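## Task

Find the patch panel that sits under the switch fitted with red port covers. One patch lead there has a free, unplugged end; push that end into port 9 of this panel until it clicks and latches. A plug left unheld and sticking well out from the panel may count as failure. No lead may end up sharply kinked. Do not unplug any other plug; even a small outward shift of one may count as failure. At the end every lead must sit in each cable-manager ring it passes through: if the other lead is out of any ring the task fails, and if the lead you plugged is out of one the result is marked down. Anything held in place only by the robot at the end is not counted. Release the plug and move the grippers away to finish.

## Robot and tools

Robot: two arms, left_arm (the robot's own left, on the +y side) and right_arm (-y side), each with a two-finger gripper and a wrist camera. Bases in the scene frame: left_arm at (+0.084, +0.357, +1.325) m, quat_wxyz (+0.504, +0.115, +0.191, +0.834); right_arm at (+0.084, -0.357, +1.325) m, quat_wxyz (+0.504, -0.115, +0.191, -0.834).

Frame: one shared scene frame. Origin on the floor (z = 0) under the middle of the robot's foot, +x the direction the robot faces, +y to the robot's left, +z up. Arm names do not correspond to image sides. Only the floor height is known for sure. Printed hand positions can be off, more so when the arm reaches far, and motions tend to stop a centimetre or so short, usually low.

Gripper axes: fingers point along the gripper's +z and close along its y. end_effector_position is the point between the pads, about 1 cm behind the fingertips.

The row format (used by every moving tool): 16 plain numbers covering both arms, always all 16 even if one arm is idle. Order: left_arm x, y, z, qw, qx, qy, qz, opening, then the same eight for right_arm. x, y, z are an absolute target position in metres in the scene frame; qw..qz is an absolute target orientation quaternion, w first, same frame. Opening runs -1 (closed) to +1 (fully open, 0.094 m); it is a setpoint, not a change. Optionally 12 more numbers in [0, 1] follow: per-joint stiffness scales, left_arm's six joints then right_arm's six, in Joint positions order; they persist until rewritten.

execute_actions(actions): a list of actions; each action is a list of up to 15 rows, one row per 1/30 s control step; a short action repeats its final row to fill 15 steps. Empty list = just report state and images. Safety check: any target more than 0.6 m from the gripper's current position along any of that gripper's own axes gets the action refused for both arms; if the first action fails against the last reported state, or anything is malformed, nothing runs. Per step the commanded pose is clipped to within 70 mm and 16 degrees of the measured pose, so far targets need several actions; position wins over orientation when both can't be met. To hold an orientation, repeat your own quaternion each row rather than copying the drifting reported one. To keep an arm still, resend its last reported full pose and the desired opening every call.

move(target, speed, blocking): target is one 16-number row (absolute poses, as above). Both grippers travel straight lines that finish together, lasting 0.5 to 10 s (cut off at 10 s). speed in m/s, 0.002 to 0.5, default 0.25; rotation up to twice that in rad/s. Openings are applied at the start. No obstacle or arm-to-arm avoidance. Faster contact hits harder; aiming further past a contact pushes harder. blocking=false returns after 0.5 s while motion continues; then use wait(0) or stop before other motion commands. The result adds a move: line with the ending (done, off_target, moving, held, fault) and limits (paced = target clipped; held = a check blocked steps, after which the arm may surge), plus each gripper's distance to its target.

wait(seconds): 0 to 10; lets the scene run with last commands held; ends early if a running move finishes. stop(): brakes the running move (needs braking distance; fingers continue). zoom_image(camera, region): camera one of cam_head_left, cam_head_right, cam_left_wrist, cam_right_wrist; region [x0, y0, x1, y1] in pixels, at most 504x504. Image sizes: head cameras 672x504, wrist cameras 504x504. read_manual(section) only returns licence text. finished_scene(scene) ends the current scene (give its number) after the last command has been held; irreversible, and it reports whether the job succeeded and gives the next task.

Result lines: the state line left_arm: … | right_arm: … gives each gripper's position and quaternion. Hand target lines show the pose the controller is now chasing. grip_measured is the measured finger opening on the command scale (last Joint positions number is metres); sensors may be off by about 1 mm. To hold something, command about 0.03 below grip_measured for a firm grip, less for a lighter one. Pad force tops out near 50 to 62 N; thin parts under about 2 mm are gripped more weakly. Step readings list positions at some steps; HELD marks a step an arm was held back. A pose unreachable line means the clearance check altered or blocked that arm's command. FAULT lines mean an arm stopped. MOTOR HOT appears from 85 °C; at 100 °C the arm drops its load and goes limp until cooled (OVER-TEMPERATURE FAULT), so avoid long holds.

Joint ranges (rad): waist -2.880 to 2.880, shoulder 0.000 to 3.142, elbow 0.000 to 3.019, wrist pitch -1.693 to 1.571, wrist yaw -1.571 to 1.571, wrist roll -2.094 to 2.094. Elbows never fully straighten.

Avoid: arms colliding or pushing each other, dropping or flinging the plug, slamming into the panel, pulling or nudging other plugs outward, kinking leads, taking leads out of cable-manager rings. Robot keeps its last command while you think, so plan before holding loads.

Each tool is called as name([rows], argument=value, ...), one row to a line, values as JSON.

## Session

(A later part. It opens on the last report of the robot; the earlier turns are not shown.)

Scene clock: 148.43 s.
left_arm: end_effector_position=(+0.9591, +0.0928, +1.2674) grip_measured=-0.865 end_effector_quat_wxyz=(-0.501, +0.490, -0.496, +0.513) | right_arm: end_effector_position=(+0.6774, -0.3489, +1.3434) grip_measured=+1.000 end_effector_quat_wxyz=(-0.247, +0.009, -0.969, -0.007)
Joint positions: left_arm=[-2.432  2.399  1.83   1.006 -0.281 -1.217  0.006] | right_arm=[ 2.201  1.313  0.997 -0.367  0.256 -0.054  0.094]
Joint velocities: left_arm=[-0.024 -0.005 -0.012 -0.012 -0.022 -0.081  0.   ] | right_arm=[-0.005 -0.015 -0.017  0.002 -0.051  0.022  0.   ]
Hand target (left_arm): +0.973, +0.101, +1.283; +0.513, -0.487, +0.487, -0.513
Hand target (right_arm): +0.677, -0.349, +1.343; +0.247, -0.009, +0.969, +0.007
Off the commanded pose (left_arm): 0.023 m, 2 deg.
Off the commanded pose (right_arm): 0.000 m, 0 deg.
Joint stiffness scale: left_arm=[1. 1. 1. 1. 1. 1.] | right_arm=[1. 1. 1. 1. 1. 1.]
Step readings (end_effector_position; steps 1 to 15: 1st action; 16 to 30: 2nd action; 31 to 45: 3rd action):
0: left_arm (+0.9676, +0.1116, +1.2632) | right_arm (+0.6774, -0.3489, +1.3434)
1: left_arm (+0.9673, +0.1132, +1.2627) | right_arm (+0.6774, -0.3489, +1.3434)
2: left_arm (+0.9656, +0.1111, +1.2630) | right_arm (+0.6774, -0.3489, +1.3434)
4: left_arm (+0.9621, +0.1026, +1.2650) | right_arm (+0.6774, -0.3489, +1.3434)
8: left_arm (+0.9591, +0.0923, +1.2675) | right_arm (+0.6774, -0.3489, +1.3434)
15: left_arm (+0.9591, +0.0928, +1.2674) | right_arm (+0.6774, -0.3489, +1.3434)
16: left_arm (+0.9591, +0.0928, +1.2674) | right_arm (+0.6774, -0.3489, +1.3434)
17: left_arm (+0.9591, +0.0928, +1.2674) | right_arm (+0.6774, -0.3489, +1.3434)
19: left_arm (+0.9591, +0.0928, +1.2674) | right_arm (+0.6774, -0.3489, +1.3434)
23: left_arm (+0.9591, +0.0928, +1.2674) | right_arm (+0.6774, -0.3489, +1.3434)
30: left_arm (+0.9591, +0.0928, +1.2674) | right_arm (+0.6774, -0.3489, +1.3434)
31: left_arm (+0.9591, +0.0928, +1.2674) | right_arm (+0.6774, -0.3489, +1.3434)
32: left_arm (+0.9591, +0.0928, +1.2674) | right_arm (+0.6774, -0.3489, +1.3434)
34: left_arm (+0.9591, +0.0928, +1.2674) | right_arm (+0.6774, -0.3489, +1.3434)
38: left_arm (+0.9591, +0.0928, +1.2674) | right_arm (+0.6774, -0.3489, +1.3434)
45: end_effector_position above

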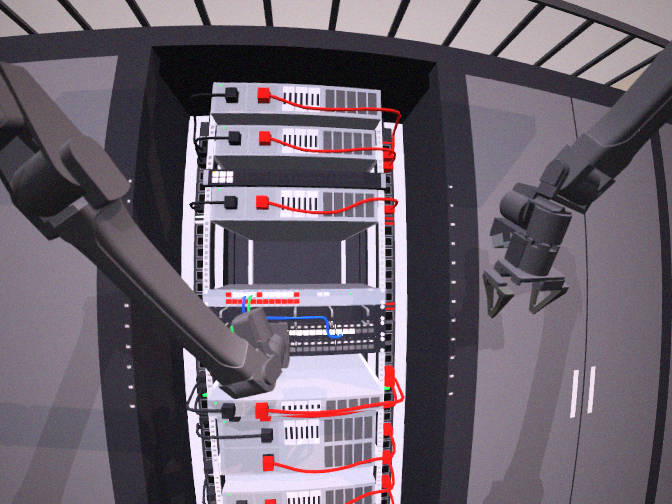

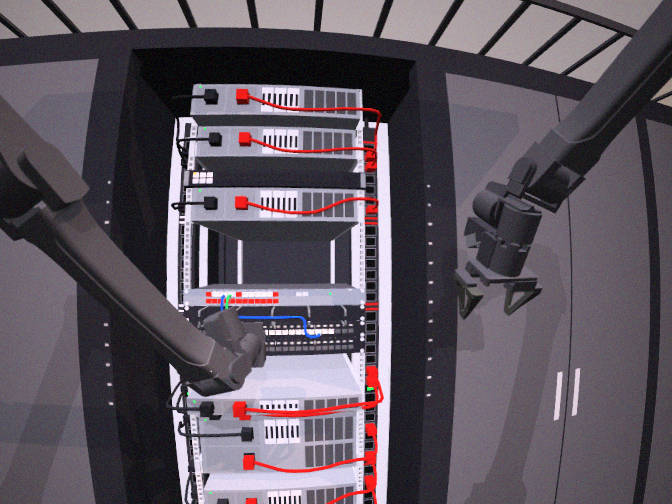

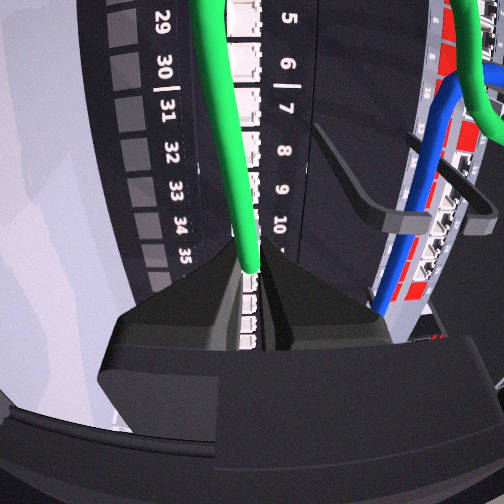

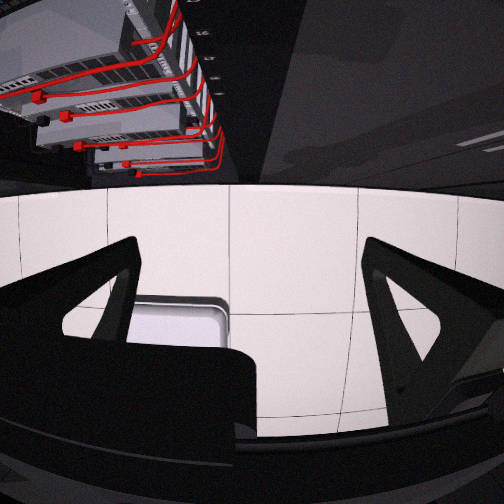

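execute_actions([
  [[0.965,0.105,1.30,0.5129,-0.4868,0.4868,-0.5129,-0.89,0.6774,-0.3489,1.3434,0.247,-0.009,0.969,0.007,1]],
  [[0.965,0.105,1.30,0.5129,-0.4868,0.4868,-0.5129,-0.89,0.6774,-0.3489,1.3434,0.247,-0.009,0.969,0.007,1]],
])

zoom_image(camera="cam_left_wrist", region=[190,150,330,290])

Scene clock: 149.83 s.
left_arm: end_effector_position=(+0.9576, +0.0974, +1.2760) grip_measured=-0.865 end_effector_quat_wxyz=(-0.503, +0.491, -0.496, +0.510) | right_arm: end_effector_position=(+0.6774, -0.3489, +1.3434) grip_measured=+1.000 end_effector_quat_wxyz=(-0.247, +0.009, -0.969, -0.007)
Joint positions: left_arm=[-2.432  2.373  1.804  1.006 -0.286 -1.215  0.006] | right_arm=[ 2.201  1.313  0.997 -0.367  0.256 -0.054  0.094]
Joint velocities: left_arm=[-0.015 -0.015 -0.002 -0.007 -0.037 -0.007  0.   ] | right_arm=[-0.015 -0.015 -0.007 -0.002 -0.037  0.022  0.   ]
Hand target (left_arm): +0.965, +0.105, +1.300; +0.513, -0.487, +0.487, -0.513
Hand target (right_arm): +0.677, -0.349, +1.343; +0.247, -0.009, +0.969, +0.007
Off the commanded pose (left_arm): 0.026 m, 2 deg.
Off the commanded pose (right_arm): 0.000 m, 0 deg.
Joint stiffness scale: left_arm=[1. 1. 1. 1. 1. 1.] | right_arm=[1. 1. 1. 1. 1. 1.]
Step readings (end_effector_position; steps 1 to 15: 1st action; 16 to 30: 2nd action):
0: left_arm (+0.9591, +0.0928, +1.2674) | right_arm (+0.6774, -0.3489, +1.3434)
1: left_arm (+0.9587, +0.0932, +1.2673) | right_arm (+0.6774, -0.3489, +1.3434)
2: left_arm (+0.9574, +0.0938, +1.2668) | right_arm (+0.6774, -0.3489, +1.3434)
4: left_arm (+0.9557, +0.0948, +1.2673) | right_arm (+0.6774, -0.3489, +1.3434)
8: left_arm (+0.9565, +0.0963, +1.2720) | right_arm (+0.6774, -0.3489, +1.3434)
15: left_arm (+0.9576, +0.0974, +1.2760) | right_arm (+0.6774, -0.3489, +1.3434)
16: left_arm (+0.9576, +0.0974, +1.2760) | right_arm (+0.6774, -0.3489, +1.3434)
17: left_arm (+0.9576, +0.0974, +1.2760) | right_arm (+0.6774, -0.3489, +1.3434)
19: left_arm (+0.9576, +0.0974, +1.2760) | right_arm (+0.6774, -0.3489, +1.3434)
23: left_arm (+0.9576, +0.0974, +1.2760) | right_arm (+0.6774, -0.3489, +1.3434)
30: end_effector_position above

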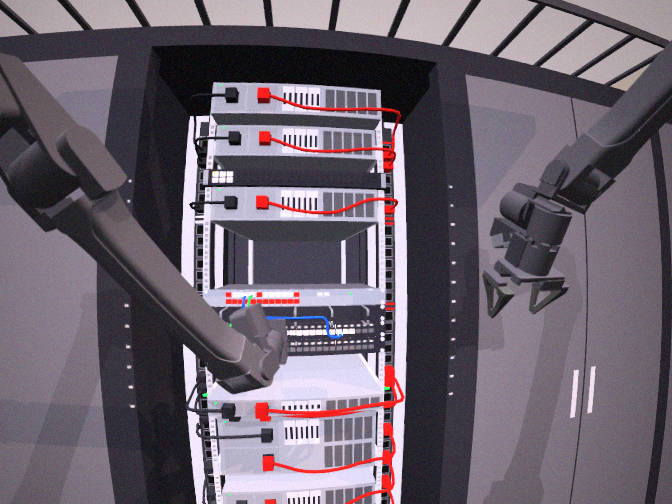

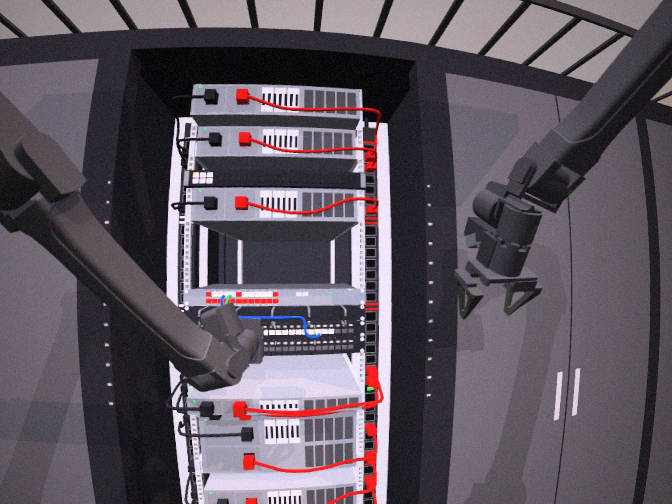

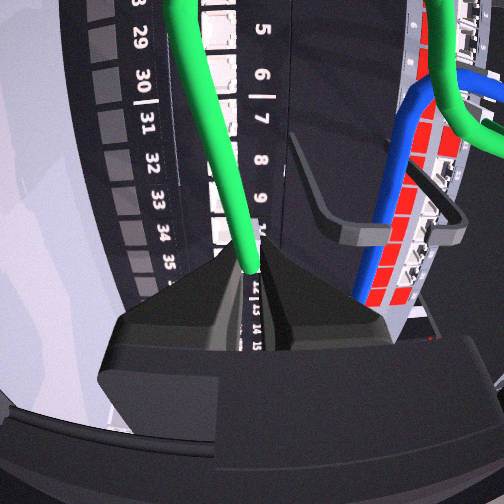

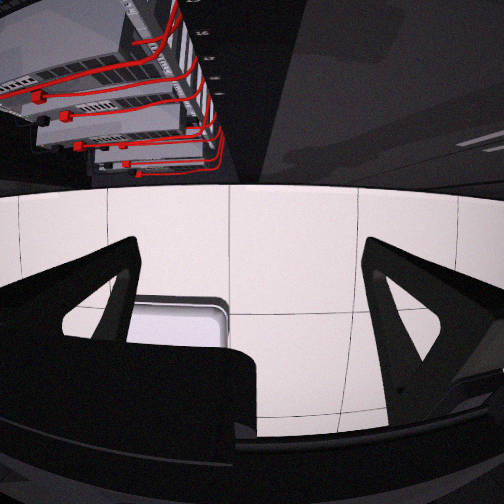

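Region (190, 150, 330, 290) of cam_left_wrist's 504x504 image, scaled by 3.600, with more detail than that image has.

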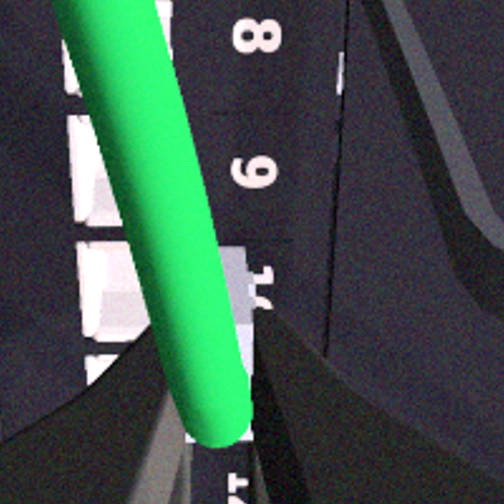

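execute_actions([
  [[0.967,0.108,1.285,0.5261,-0.4994,0.4738,-0.4993,-0.89,0.6774,-0.3489,1.3434,0.247,-0.009,0.969,0.007,1]],
  [[0.967,0.108,1.285,0.5261,-0.4994,0.4738,-0.4993,-0.89,0.6774,-0.3489,1.3434,0.247,-0.009,0.969,0.007,1]],
])

Scene clock: 151.27 s.
left_arm: end_effector_position=(+0.9570, +0.1047, +1.2709) grip_measured=-0.865 end_effector_quat_wxyz=(-0.511, +0.505, -0.492, +0.492) | right_arm: end_effector_position=(+0.6774, -0.3489, +1.3434) grip_measured=+1.000 end_effector_quat_wxyz=(-0.247, +0.009, -0.969, -0.007)
Joint positions: left_arm=[-2.432  2.376  1.804  1.006 -0.335 -1.206  0.006] | right_arm=[ 2.201  1.313  0.997 -0.367  0.256 -0.054  0.094]
Joint velocities: left_arm=[-0.015 -0.005  0.012  0.002 -0.022  0.037  0.001] | right_arm=[-0.034 -0.005 -0.007 -0.012 -0.022  0.022  0.   ]
Hand target (left_arm): +0.966, +0.108, +1.285; +0.526, -0.500, +0.474, -0.499
Hand target (right_arm): +0.677, -0.349, +1.343; +0.247, -0.009, +0.969, +0.007
Off the commanded pose (left_arm): 0.018 m, 3 deg.
Off the commanded pose (right_arm): 0.000 m, 0 deg.
Joint stiffness scale: left_arm=[1. 1. 1. 1. 1. 1.] | right_arm=[1. 1. 1. 1. 1. 1.]
Step readings (end_effector_position; steps 1 to 15: 1st action; 16 to 30: 2nd action):
0: left_arm (+0.9576, +0.0974, +1.2760) | right_arm (+0.6774, -0.3489, +1.3434)
1: left_arm (+0.9577, +0.1008, +1.2747) | right_arm (+0.6774, -0.3489, +1.3434)
2: left_arm (+0.9577, +0.1034, +1.2737) | right_arm (+0.6774, -0.3489, +1.3434)
4: left_arm (+0.9574, +0.1049, +1.2725) | right_arm (+0.6774, -0.3489, +1.3434)
8: left_arm (+0.9571, +0.1047, +1.2712) | right_arm (+0.6774, -0.3489, +1.3434)
15: left_arm (+0.9571, +0.1048, +1.2712) | right_arm (+0.6774, -0.3489, +1.3434)
16: left_arm (+0.9571, +0.1048, +1.2712) | right_arm (+0.6774, -0.3489, +1.3434)
17: left_arm (+0.9570, +0.1047, +1.2709) | right_arm (+0.6774, -0.3489, +1.3434)
19: left_arm (+0.9570, +0.1047, +1.2709) | right_arm (+0.6774, -0.3489, +1.3434)
23: left_arm (+0.9570, +0.1047, +1.2709) | right_arm (+0.6774, -0.3489, +1.3434)
30: end_effector_position above

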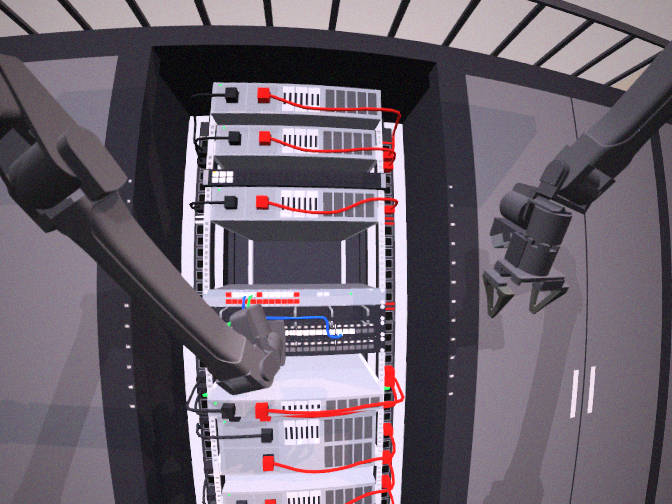

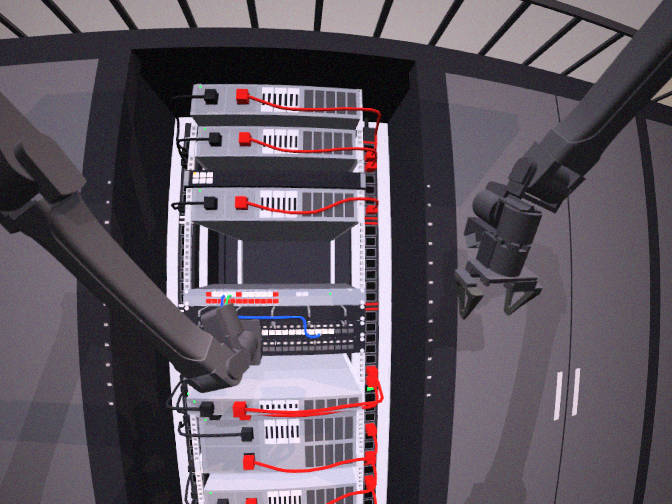

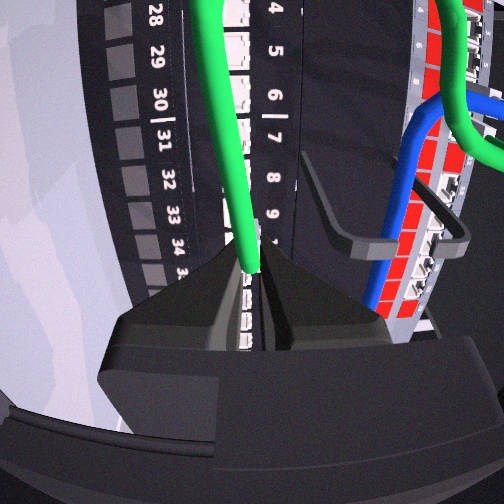

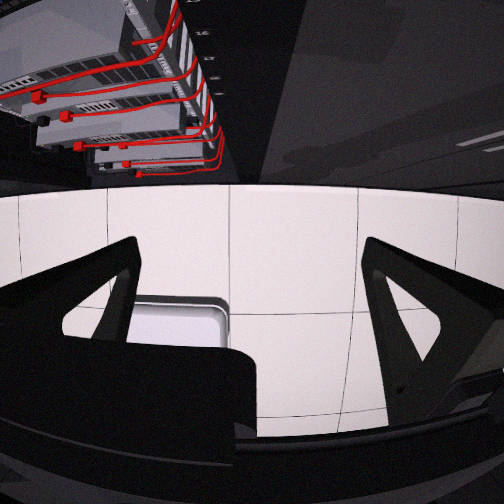

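execute_actions([
  [[0.972,0.109,1.281,0.5261,-0.4994,0.4738,-0.4993,-0.89,0.6774,-0.3489,1.3434,0.247,-0.009,0.969,0.007,1]],
  [[0.972,0.109,1.281,0.5261,-0.4994,0.4738,-0.4993,-0.89,0.6774,-0.3489,1.3434,0.247,-0.009,0.969,0.007,1]],
])

zoom_image(camera="cam_left_wrist", region=[190,150,330,290])

Scene clock: 152.60 s.
left_arm: end_effector_position=(+0.9575, +0.1023, +1.2654) grip_measured=-0.865 end_effector_quat_wxyz=(-0.511, +0.505, -0.492, +0.492) | right_arm: end_effector_position=(+0.6774, -0.3489, +1.3434) grip_measured=+1.000 end_effector_quat_wxyz=(-0.247, +0.009, -0.969, -0.007)
Joint positions: left_arm=[-2.432  2.39   1.817  1.006 -0.334 -1.206  0.006] | right_arm=[ 2.201  1.313  0.997 -0.367  0.256 -0.054  0.094]
Joint velocities: left_arm=[ 0.005 -0.005 -0.002 -0.007  0.022  0.051 -0.001] | right_arm=[-0.005 -0.005 -0.002 -0.007  0.022 -0.037  0.   ]
Hand target (left_arm): +0.970, +0.110, +1.281; +0.526, -0.500, +0.474, -0.499
Hand target (right_arm): +0.677, -0.349, +1.343; +0.247, -0.009, +0.969, +0.007
Off the commanded pose (left_arm): 0.022 m, 3 deg.
Off the commanded pose (right_arm): 0.000 m, 0 deg.
Joint stiffness scale: left_arm=[1. 1. 1. 1. 1. 1.] | right_arm=[1. 1. 1. 1. 1. 1.]
Step readings (end_effector_position; steps 1 to 15: 1st action; 16 to 30: 2nd action):
0: left_arm (+0.9570, +0.1047, +1.2709) | right_arm (+0.6774, -0.3489, +1.3434)
1: left_arm (+0.9571, +0.1046, +1.2708) | right_arm (+0.6774, -0.3489, +1.3434)
2: left_arm (+0.9578, +0.1044, +1.2710) | right_arm (+0.6774, -0.3489, +1.3434)
4: left_arm (+0.9587, +0.1038, +1.2703) | right_arm (+0.6774, -0.3489, +1.3434)
8: left_arm (+0.9582, +0.1029, +1.2675) | right_arm (+0.6774, -0.3489, +1.3434)
15: left_arm (+0.9575, +0.1023, +1.2654) | right_arm (+0.6774, -0.3489, +1.3434)
16: left_arm (+0.9575, +0.1023, +1.2654) | right_arm (+0.6774, -0.3489, +1.3434)
17: left_arm (+0.9575, +0.1023, +1.2654) | right_arm (+0.6774, -0.3489, +1.3434)
19: left_arm (+0.9575, +0.1023, +1.2654) | right_arm (+0.6774, -0.3489, +1.3434)
23: left_arm (+0.9575, +0.1023, +1.2654) | right_arm (+0.6774, -0.3489, +1.3434)
30: end_effector_position above

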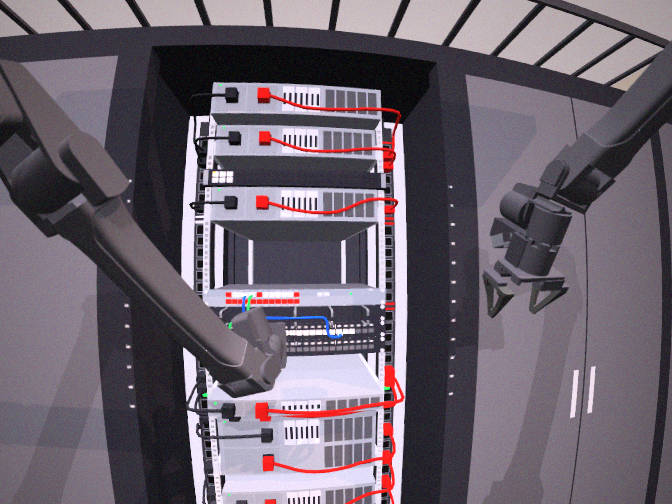

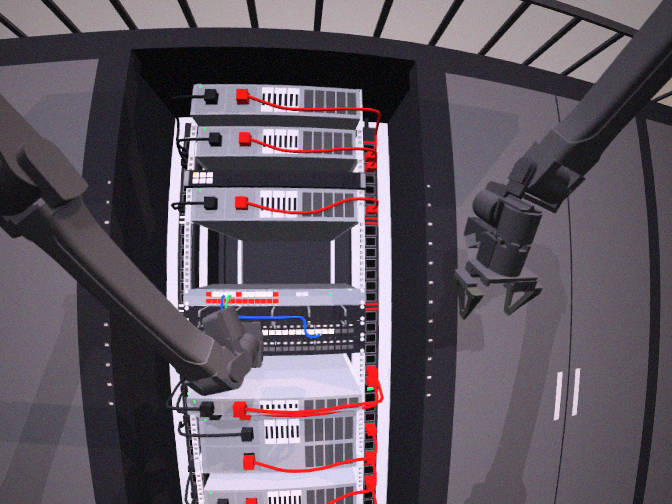

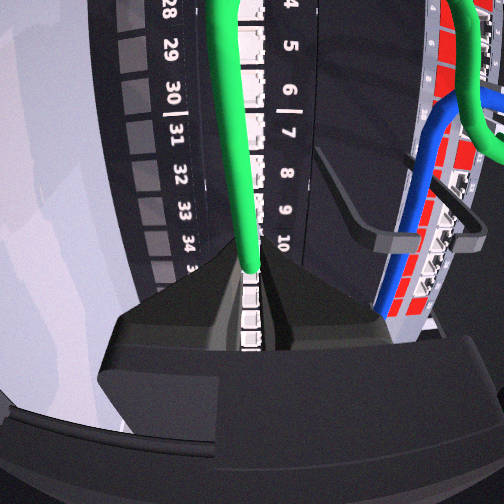

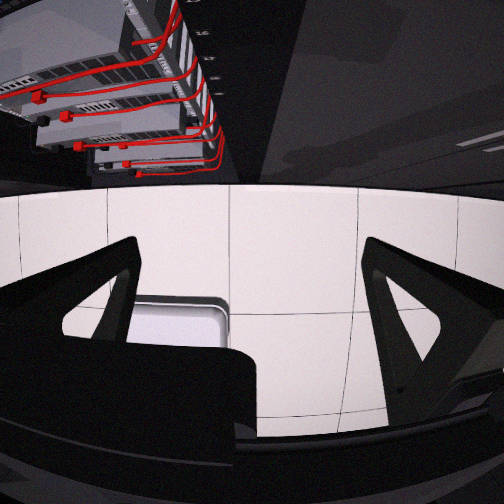

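Region (190, 150, 330, 290) of cam_left_wrist's 504x504 image, scaled by 3.600, with more detail than that image has.

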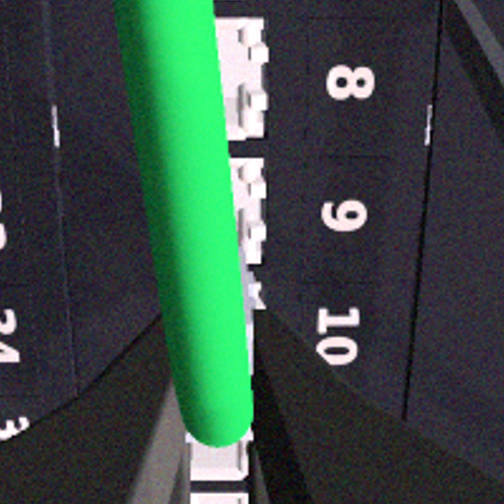

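execute_actions([
  [[0.972,0.113,1.281,0.539,-0.5116,0.4606,-0.4854,-0.89,0.6774,-0.3489,1.3434,0.247,-0.009,0.969,0.007,1]],
  [[0.972,0.113,1.281,0.539,-0.5116,0.4606,-0.4854,-0.89,0.6774,-0.3489,1.3434,0.247,-0.009,0.969,0.007,1]],
])

zoom_image(camera="cam_left_wrist", region=[190,150,330,290])

Scene clock: 153.80 s.
left_arm: end_effector_position=(+0.9598, +0.1096, +1.2630) grip_measured=-0.865 end_effector_quat_wxyz=(-0.522, +0.517, -0.484, +0.475) | right_arm: end_effector_position=(+0.6774, -0.3489, +1.3434) grip_measured=+1.000 end_effector_quat_wxyz=(-0.247, +0.009, -0.969, -0.007)
Joint positions: left_arm=[-2.432  2.398  1.833  1.006 -0.384 -1.195  0.006] | right_arm=[ 2.201  1.313  0.997 -0.367  0.256 -0.054  0.094]
Joint velocities: left_arm=[-0.005 -0.024  0.017 -0.007 -0.007 -0.007 -0.001] | right_arm=[ 0.005 -0.005  0.002  0.007  0.007 -0.037  0.   ]
Hand target (left_arm): +0.971, +0.114, +1.281; +0.538, -0.512, +0.461, -0.485
Hand target (right_arm): +0.677, -0.349, +1.343; +0.247, -0.009, +0.969, +0.007
Off the commanded pose (left_arm): 0.022 m, 4 deg.
Off the commanded pose (right_arm): 0.000 m, 0 deg.
Joint stiffness scale: left_arm=[1. 1. 1. 1. 1. 1.] | right_arm=[1. 1. 1. 1. 1. 1.]
Step readings (end_effector_position; steps 1 to 15: 1st action; 16 to 30: 2nd action):
0: left_arm (+0.9575, +0.1023, +1.2654) | right_arm (+0.6774, -0.3489, +1.3434)
1: left_arm (+0.9579, +0.1059, +1.2646) | right_arm (+0.6774, -0.3489, +1.3434)
2: left_arm (+0.9584, +0.1084, +1.2640) | right_arm (+0.6774, -0.3489, +1.3434)
4: left_arm (+0.9594, +0.1098, +1.2638) | right_arm (+0.6774, -0.3489, +1.3434)
8: left_arm (+0.9600, +0.1097, +1.2636) | right_arm (+0.6774, -0.3489, +1.3434)
15: left_arm (+0.9598, +0.1096, +1.2630) | right_arm (+0.6774, -0.3489, +1.3434)
16: left_arm (+0.9598, +0.1096, +1.2630) | right_arm (+0.6774, -0.3489, +1.3434)
17: left_arm (+0.9598, +0.1096, +1.2630) | right_arm (+0.6774, -0.3489, +1.3434)
19: left_arm (+0.9598, +0.1096, +1.2630) | right_arm (+0.6774, -0.3489, +1.3434)
23: left_arm (+0.9598, +0.1096, +1.2630) | right_arm (+0.6774, -0.3489, +1.3434)
30: end_effector_position above

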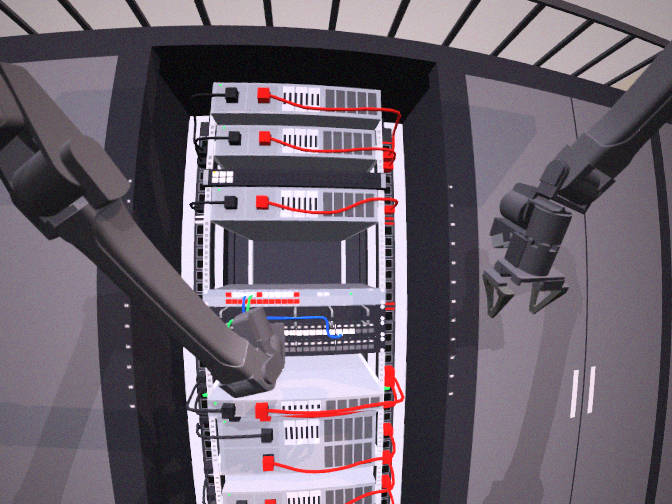

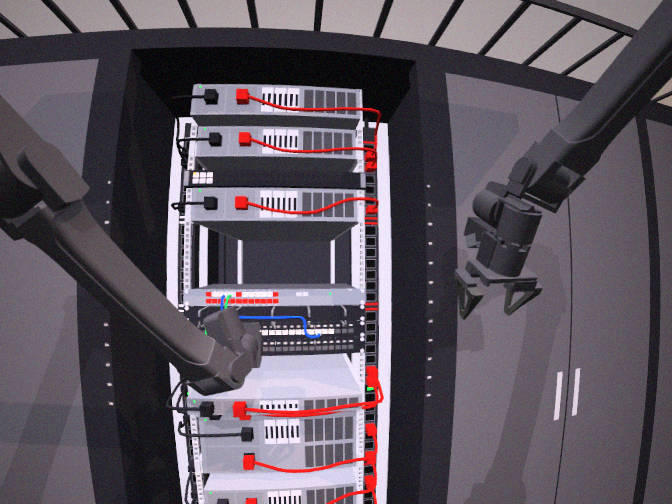

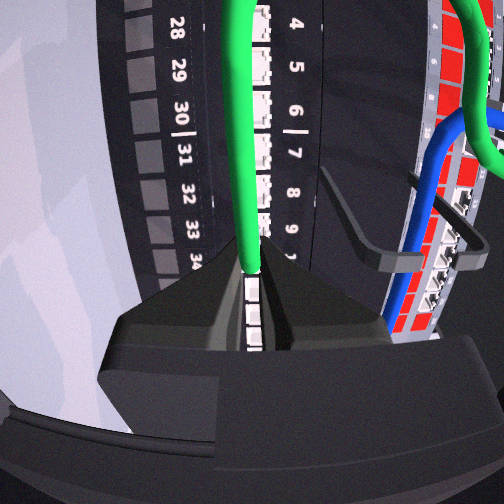

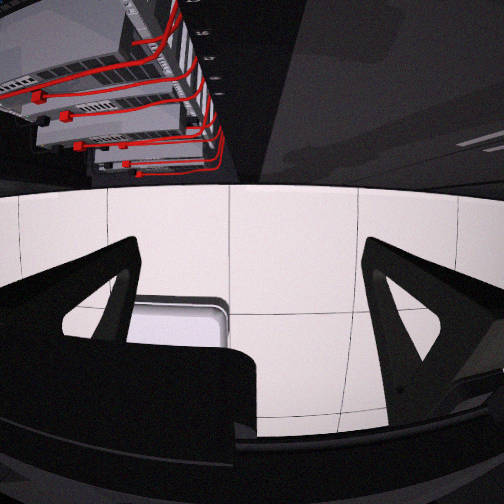

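Region (190, 150, 330, 290) of cam_left_wrist's 504x504 image, scaled by 3.600, with more detail than that image has.

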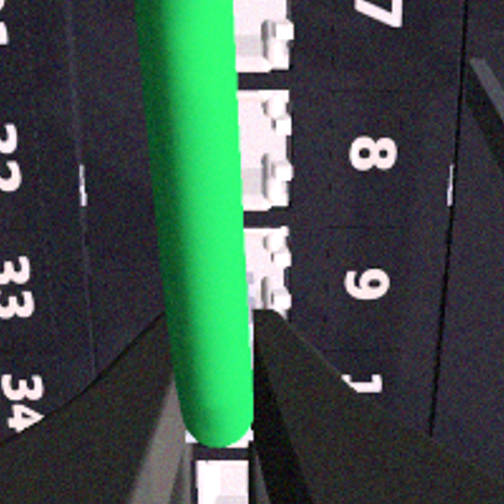

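execute_actions([
  [[0.974,0.113,1.286,0.5523,-0.4971,0.4477,-0.4973,-0.89,0.6774,-0.3489,1.3434,0.247,-0.009,0.969,0.007,1]],
  [[0.974,0.113,1.286,0.5523,-0.4971,0.4477,-0.4973,-0.89,0.6774,-0.3489,1.3434,0.247,-0.009,0.969,0.007,1]],
])

zoom_image(camera="cam_left_wrist", region=[190,150,330,290])

Scene clock: 155.03 s.
left_arm: end_effector_position=(+0.9608, +0.1062, +1.2640) grip_measured=-0.865 end_effector_quat_wxyz=(-0.533, +0.505, -0.475, +0.485) | right_arm: end_effector_position=(+0.6774, -0.3489, +1.3434) grip_measured=+1.000 end_effector_quat_wxyz=(-0.247, +0.009, -0.969, -0.007)
Joint positions: left_arm=[-2.432  2.425  1.86   1.049 -0.365 -1.178  0.006] | right_arm=[ 2.201  1.313  0.997 -0.367  0.256 -0.054  0.094]
Joint velocities: left_arm=[-0.005 -0.005  0.002  0.002  0.022 -0.037 -0.001] | right_arm=[-0.005  0.005  0.002 -0.022 -0.007 -0.007  0.   ]
Hand target (left_arm): +0.972, +0.114, +1.286; +0.552, -0.498, +0.448, -0.497
Hand target (right_arm): +0.677, -0.349, +1.343; +0.247, -0.009, +0.969, +0.007
Off the commanded pose (left_arm): 0.027 m, 4 deg.
Off the commanded pose (right_arm): 0.000 m, 0 deg.
Joint stiffness scale: left_arm=[1. 1. 1. 1. 1. 1.] | right_arm=[1. 1. 1. 1. 1. 1.]
Step readings (end_effector_position; steps 1 to 15: 1st action; 16 to 30: 2nd action):
0: left_arm (+0.9598, +0.1096, +1.2630) | right_arm (+0.6774, -0.3489, +1.3434)
1: left_arm (+0.9600, +0.1087, +1.2644) | right_arm (+0.6774, -0.3489, +1.3434)
2: left_arm (+0.9608, +0.1085, +1.2672) | right_arm (+0.6774, -0.3489, +1.3434)
4: left_arm (+0.9622, +0.1080, +1.2695) | right_arm (+0.6774, -0.3489, +1.3434)
8: left_arm (+0.9617, +0.1069, +1.2664) | right_arm (+0.6774, -0.3489, +1.3434)
15: left_arm (+0.9608, +0.1062, +1.2638) | right_arm (+0.6774, -0.3489, +1.3434)
16: left_arm (+0.9608, +0.1062, +1.2639) | right_arm (+0.6774, -0.3489, +1.3434)
17: left_arm (+0.9608, +0.1062, +1.2640) | right_arm (+0.6774, -0.3489, +1.3434)
19: left_arm (+0.9608, +0.1062, +1.2640) | right_arm (+0.6774, -0.3489, +1.3434)
23: left_arm (+0.9608, +0.1062, +1.2640) | right_arm (+0.6774, -0.3489, +1.3434)
30: end_effector_position above

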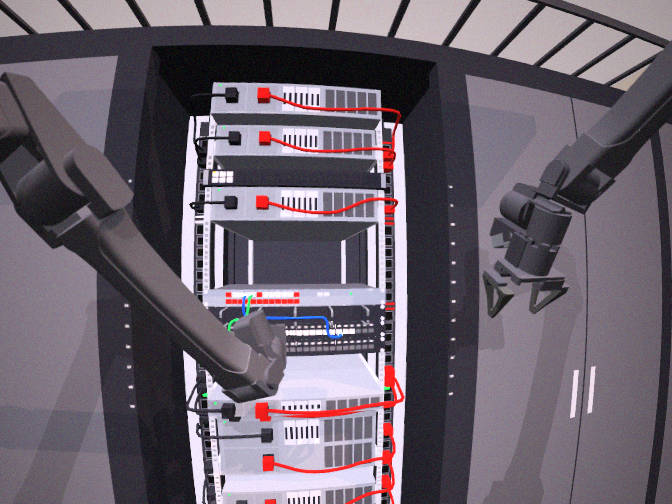

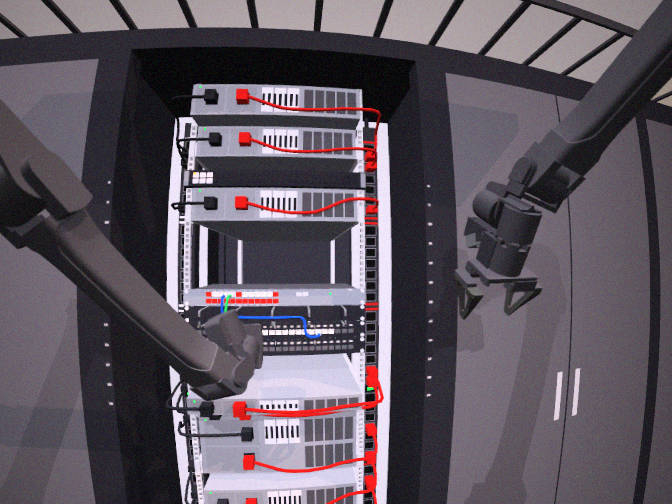

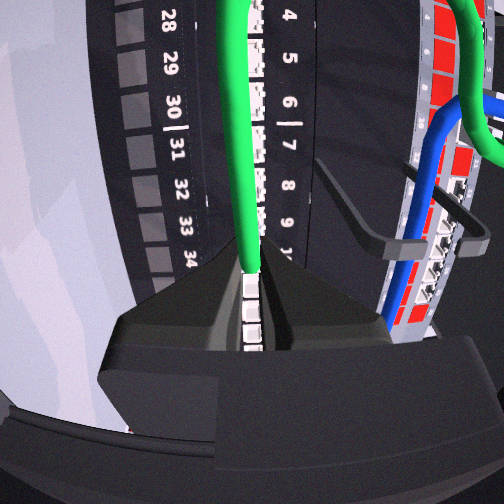

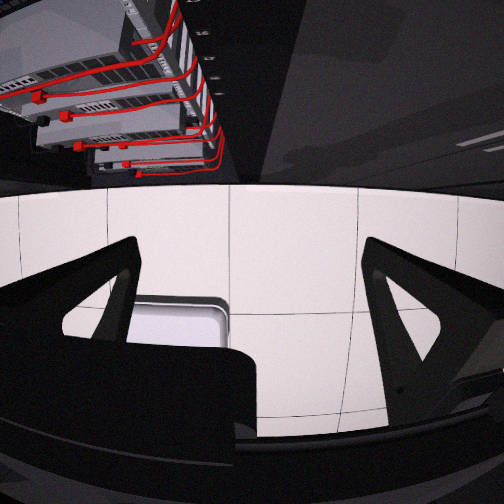

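Region (190, 150, 330, 290) of cam_left_wrist's 504x504 image, scaled by 3.600, with more detail than that image has.

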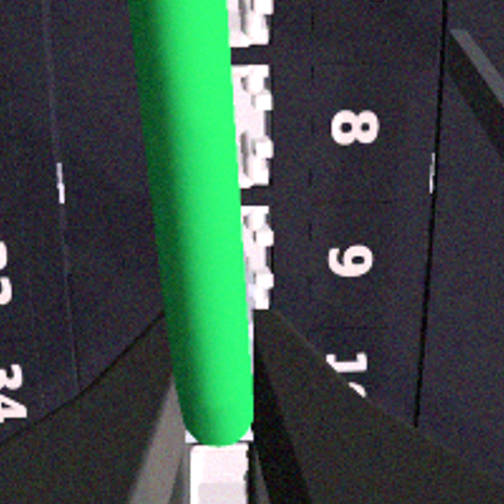

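execute_actions([
  [[0.975,0.115,1.287,0.5523,-0.4971,0.4477,-0.4973,-0.89,0.6774,-0.3489,1.3434,0.247,-0.009,0.969,0.007,1]],
  [[0.976,0.117,1.288,0.5523,-0.4971,0.4477,-0.4973,-0.89,0.6774,-0.3489,1.3434,0.247,-0.009,0.969,0.007,1]],
])

zoom_image(camera="cam_left_wrist", region=[190,150,330,290])

Scene clock: 156.50 s.
left_arm: end_effector_position=(+0.9609, +0.1056, +1.2642) grip_measured=-0.865 end_effector_quat_wxyz=(-0.533, +0.503, -0.476, +0.487) | right_arm: end_effector_position=(+0.6774, -0.3489, +1.3434) grip_measured=+1.000 end_effector_quat_wxyz=(-0.247, +0.009, -0.969, -0.007)
Joint positions: left_arm=[-2.432  2.425  1.86   1.049 -0.361 -1.177  0.006] | right_arm=[ 2.201  1.313  0.997 -0.367  0.256 -0.054  0.094]
Joint velocities: left_arm=[-0.005 -0.015  0.002  0.012  0.051  0.007 -0.   ] | right_arm=[-0.005 -0.015 -0.017  0.002 -0.066  0.007  0.   ]
Hand target (left_arm): +0.974, +0.118, +1.288; +0.552, -0.498, +0.448, -0.497
Hand target (right_arm): +0.677, -0.349, +1.343; +0.247, -0.009, +0.969, +0.007
Off the commanded pose (left_arm): 0.030 m, 4 deg.
Off the commanded pose (right_arm): 0.000 m, 0 deg.
Joint stiffness scale: left_arm=[1. 1. 1. 1. 1. 1.] | right_arm=[1. 1. 1. 1. 1. 1.]
Step readings (end_effector_position; steps 1 to 15: 1st action; 16 to 30: 2nd action):
0: left_arm (+0.9608, +0.1062, +1.2640) | right_arm (+0.6774, -0.3489, +1.3434)
1: left_arm (+0.9608, +0.1061, +1.2640) | right_arm (+0.6774, -0.3489, +1.3434)
2: left_arm (+0.9608, +0.1060, +1.2641) | right_arm (+0.6774, -0.3489, +1.3434)
4: left_arm (+0.9608, +0.1059, +1.2641) | right_arm (+0.6774, -0.3489, +1.3434)
8: left_arm (+0.9608, +0.1059, +1.2641) | right_arm (+0.6774, -0.3489, +1.3434)
15: left_arm (+0.9608, +0.1059, +1.2641) | right_arm (+0.6774, -0.3489, +1.3434)
16: left_arm (+0.9608, +0.1058, +1.2641) | right_arm (+0.6774, -0.3489, +1.3434)
17: left_arm (+0.9609, +0.1057, +1.2642) | right_arm (+0.6774, -0.3489, +1.3434)
19: left_arm (+0.9609, +0.1056, +1.2642) | right_arm (+0.6774, -0.3489, +1.3434)
23: left_arm (+0.9609, +0.1056, +1.2642) | right_arm (+0.6774, -0.3489, +1.3434)
30: end_effector_position above

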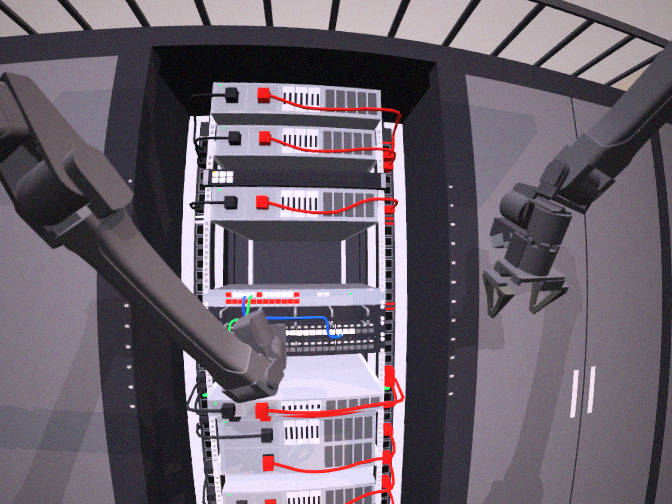

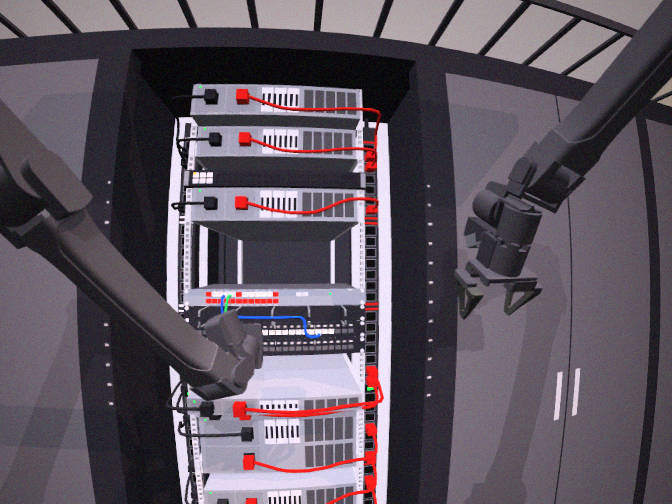

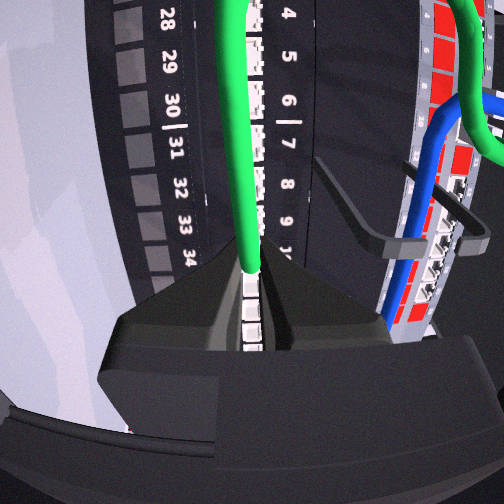

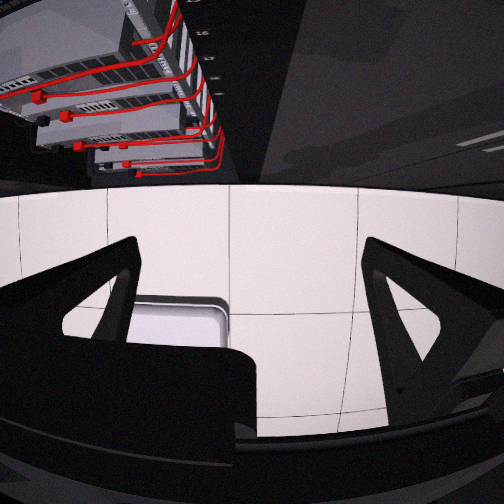

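Region (190, 150, 330, 290) of cam_left_wrist's 504x504 image, scaled by 3.600, with more detail than that image has.

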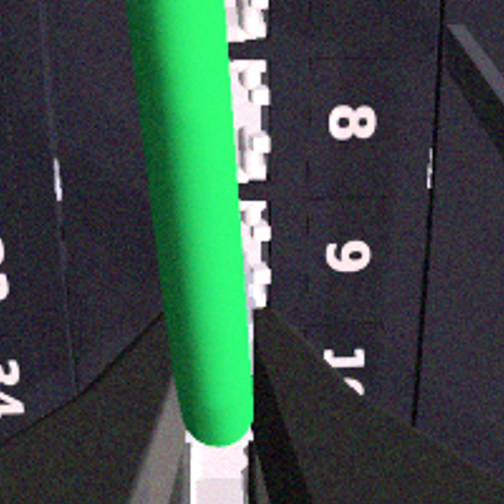

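Continue ramp.

execute_actions([
  [[0.977,0.120,1.288,0.5523,-0.4971,0.4477,-0.4973,-0.89,0.6774,-0.3489,1.3434,0.247,-0.009,0.969,0.007,1]],
  [[0.978,0.123,1.288,0.5523,-0.4971,0.4477,-0.4973,-0.89,0.6774,-0.3489,1.3434,0.247,-0.009,0.969,0.007,1]],
])

zoom_image(camera="cam_left_wrist", region=[190,150,330,290])

Scene clock: 157.70 s.
left_arm: end_effector_position=(+0.9609, +0.1045, +1.2647) grip_measured=-0.865 end_effector_quat_wxyz=(-0.532, +0.501, -0.477, +0.489) | right_arm: end_effector_position=(+0.6774, -0.3489, +1.3434) grip_measured=+1.000 end_effector_quat_wxyz=(-0.247, +0.009, -0.969, -0.007)
Joint positions: left_arm=[-2.432  2.425  1.86   1.049 -0.354 -1.177  0.006] | right_arm=[ 2.201  1.313  0.997 -0.367  0.256 -0.054  0.094]
Joint velocities: left_arm=[-0.005 -0.005  0.002  0.012 -0.066 -0.022  0.   ] | right_arm=[-0.015  0.005  0.007  0.007  0.066 -0.095  0.   ]
Hand target (left_arm): +0.976, +0.123, +1.288; +0.552, -0.497, +0.448, -0.497
Hand target (right_arm): +0.677, -0.349, +1.343; +0.247, -0.009, +0.969, +0.007
Off the commanded pose (left_arm): 0.034 m, 4 deg.
Off the commanded pose (right_arm): 0.000 m, 0 deg.
Joint stiffness scale: left_arm=[1. 1. 1. 1. 1. 1.] | right_arm=[1. 1. 1. 1. 1. 1.]
Step readings (end_effector_position; steps 1 to 15: 1st action; 16 to 30: 2nd action):
0: left_arm (+0.9609, +0.1056, +1.2642) | right_arm (+0.6774, -0.3489, +1.3434)
1: left_arm (+0.9609, +0.1054, +1.2643) | right_arm (+0.6774, -0.3489, +1.3434)
2: left_arm (+0.9609, +0.1052, +1.2644) | right_arm (+0.6774, -0.3489, +1.3434)
4: left_arm (+0.9609, +0.1051, +1.2644) | right_arm (+0.6774, -0.3489, +1.3434)
8: left_arm (+0.9609, +0.1051, +1.2644) | right_arm (+0.6774, -0.3489, +1.3434)
15: left_arm (+0.9609, +0.1051, +1.2644) | right_arm (+0.6774, -0.3489, +1.3434)
16: left_arm (+0.9609, +0.1048, +1.2645) | right_arm (+0.6774, -0.3489, +1.3434)
17: left_arm (+0.9609, +0.1046, +1.2646) | right_arm (+0.6774, -0.3489, +1.3434)
19: left_arm (+0.9609, +0.1045, +1.2647) | right_arm (+0.6774, -0.3489, +1.3434)
23: left_arm (+0.9609, +0.1045, +1.2647) | right_arm (+0.6774, -0.3489, +1.3434)
30: end_effector_position above

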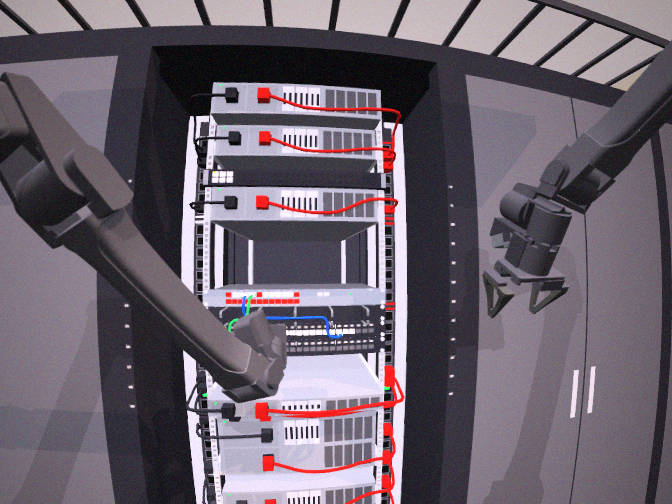

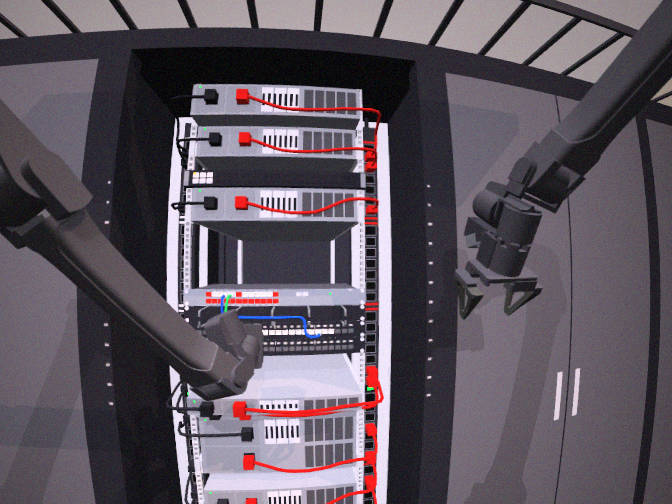

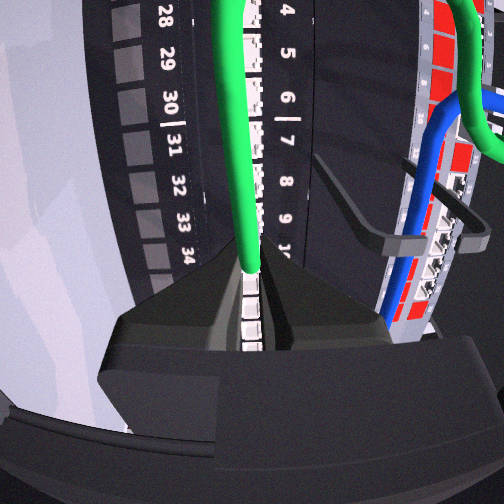

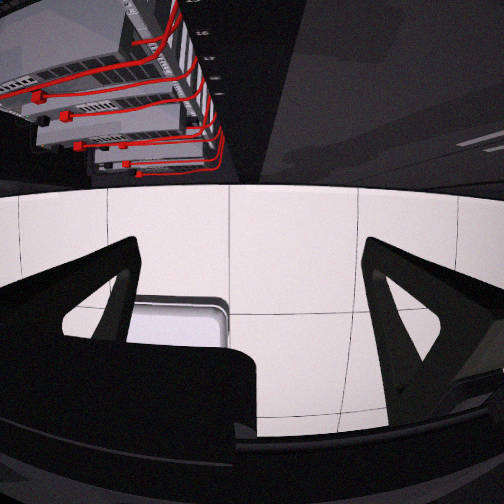

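Region (190, 150, 330, 290) of cam_left_wrist's 504x504 image, scaled by 3.600, with more detail than that image has.

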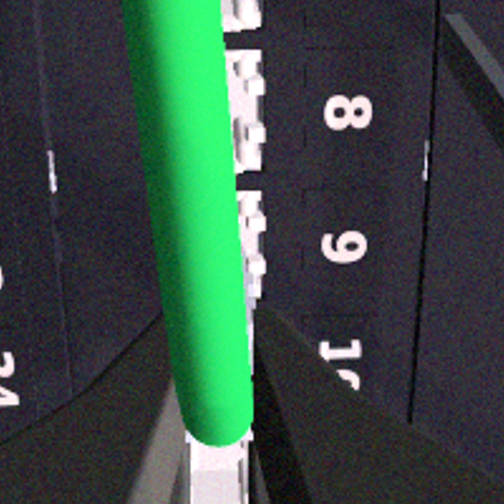

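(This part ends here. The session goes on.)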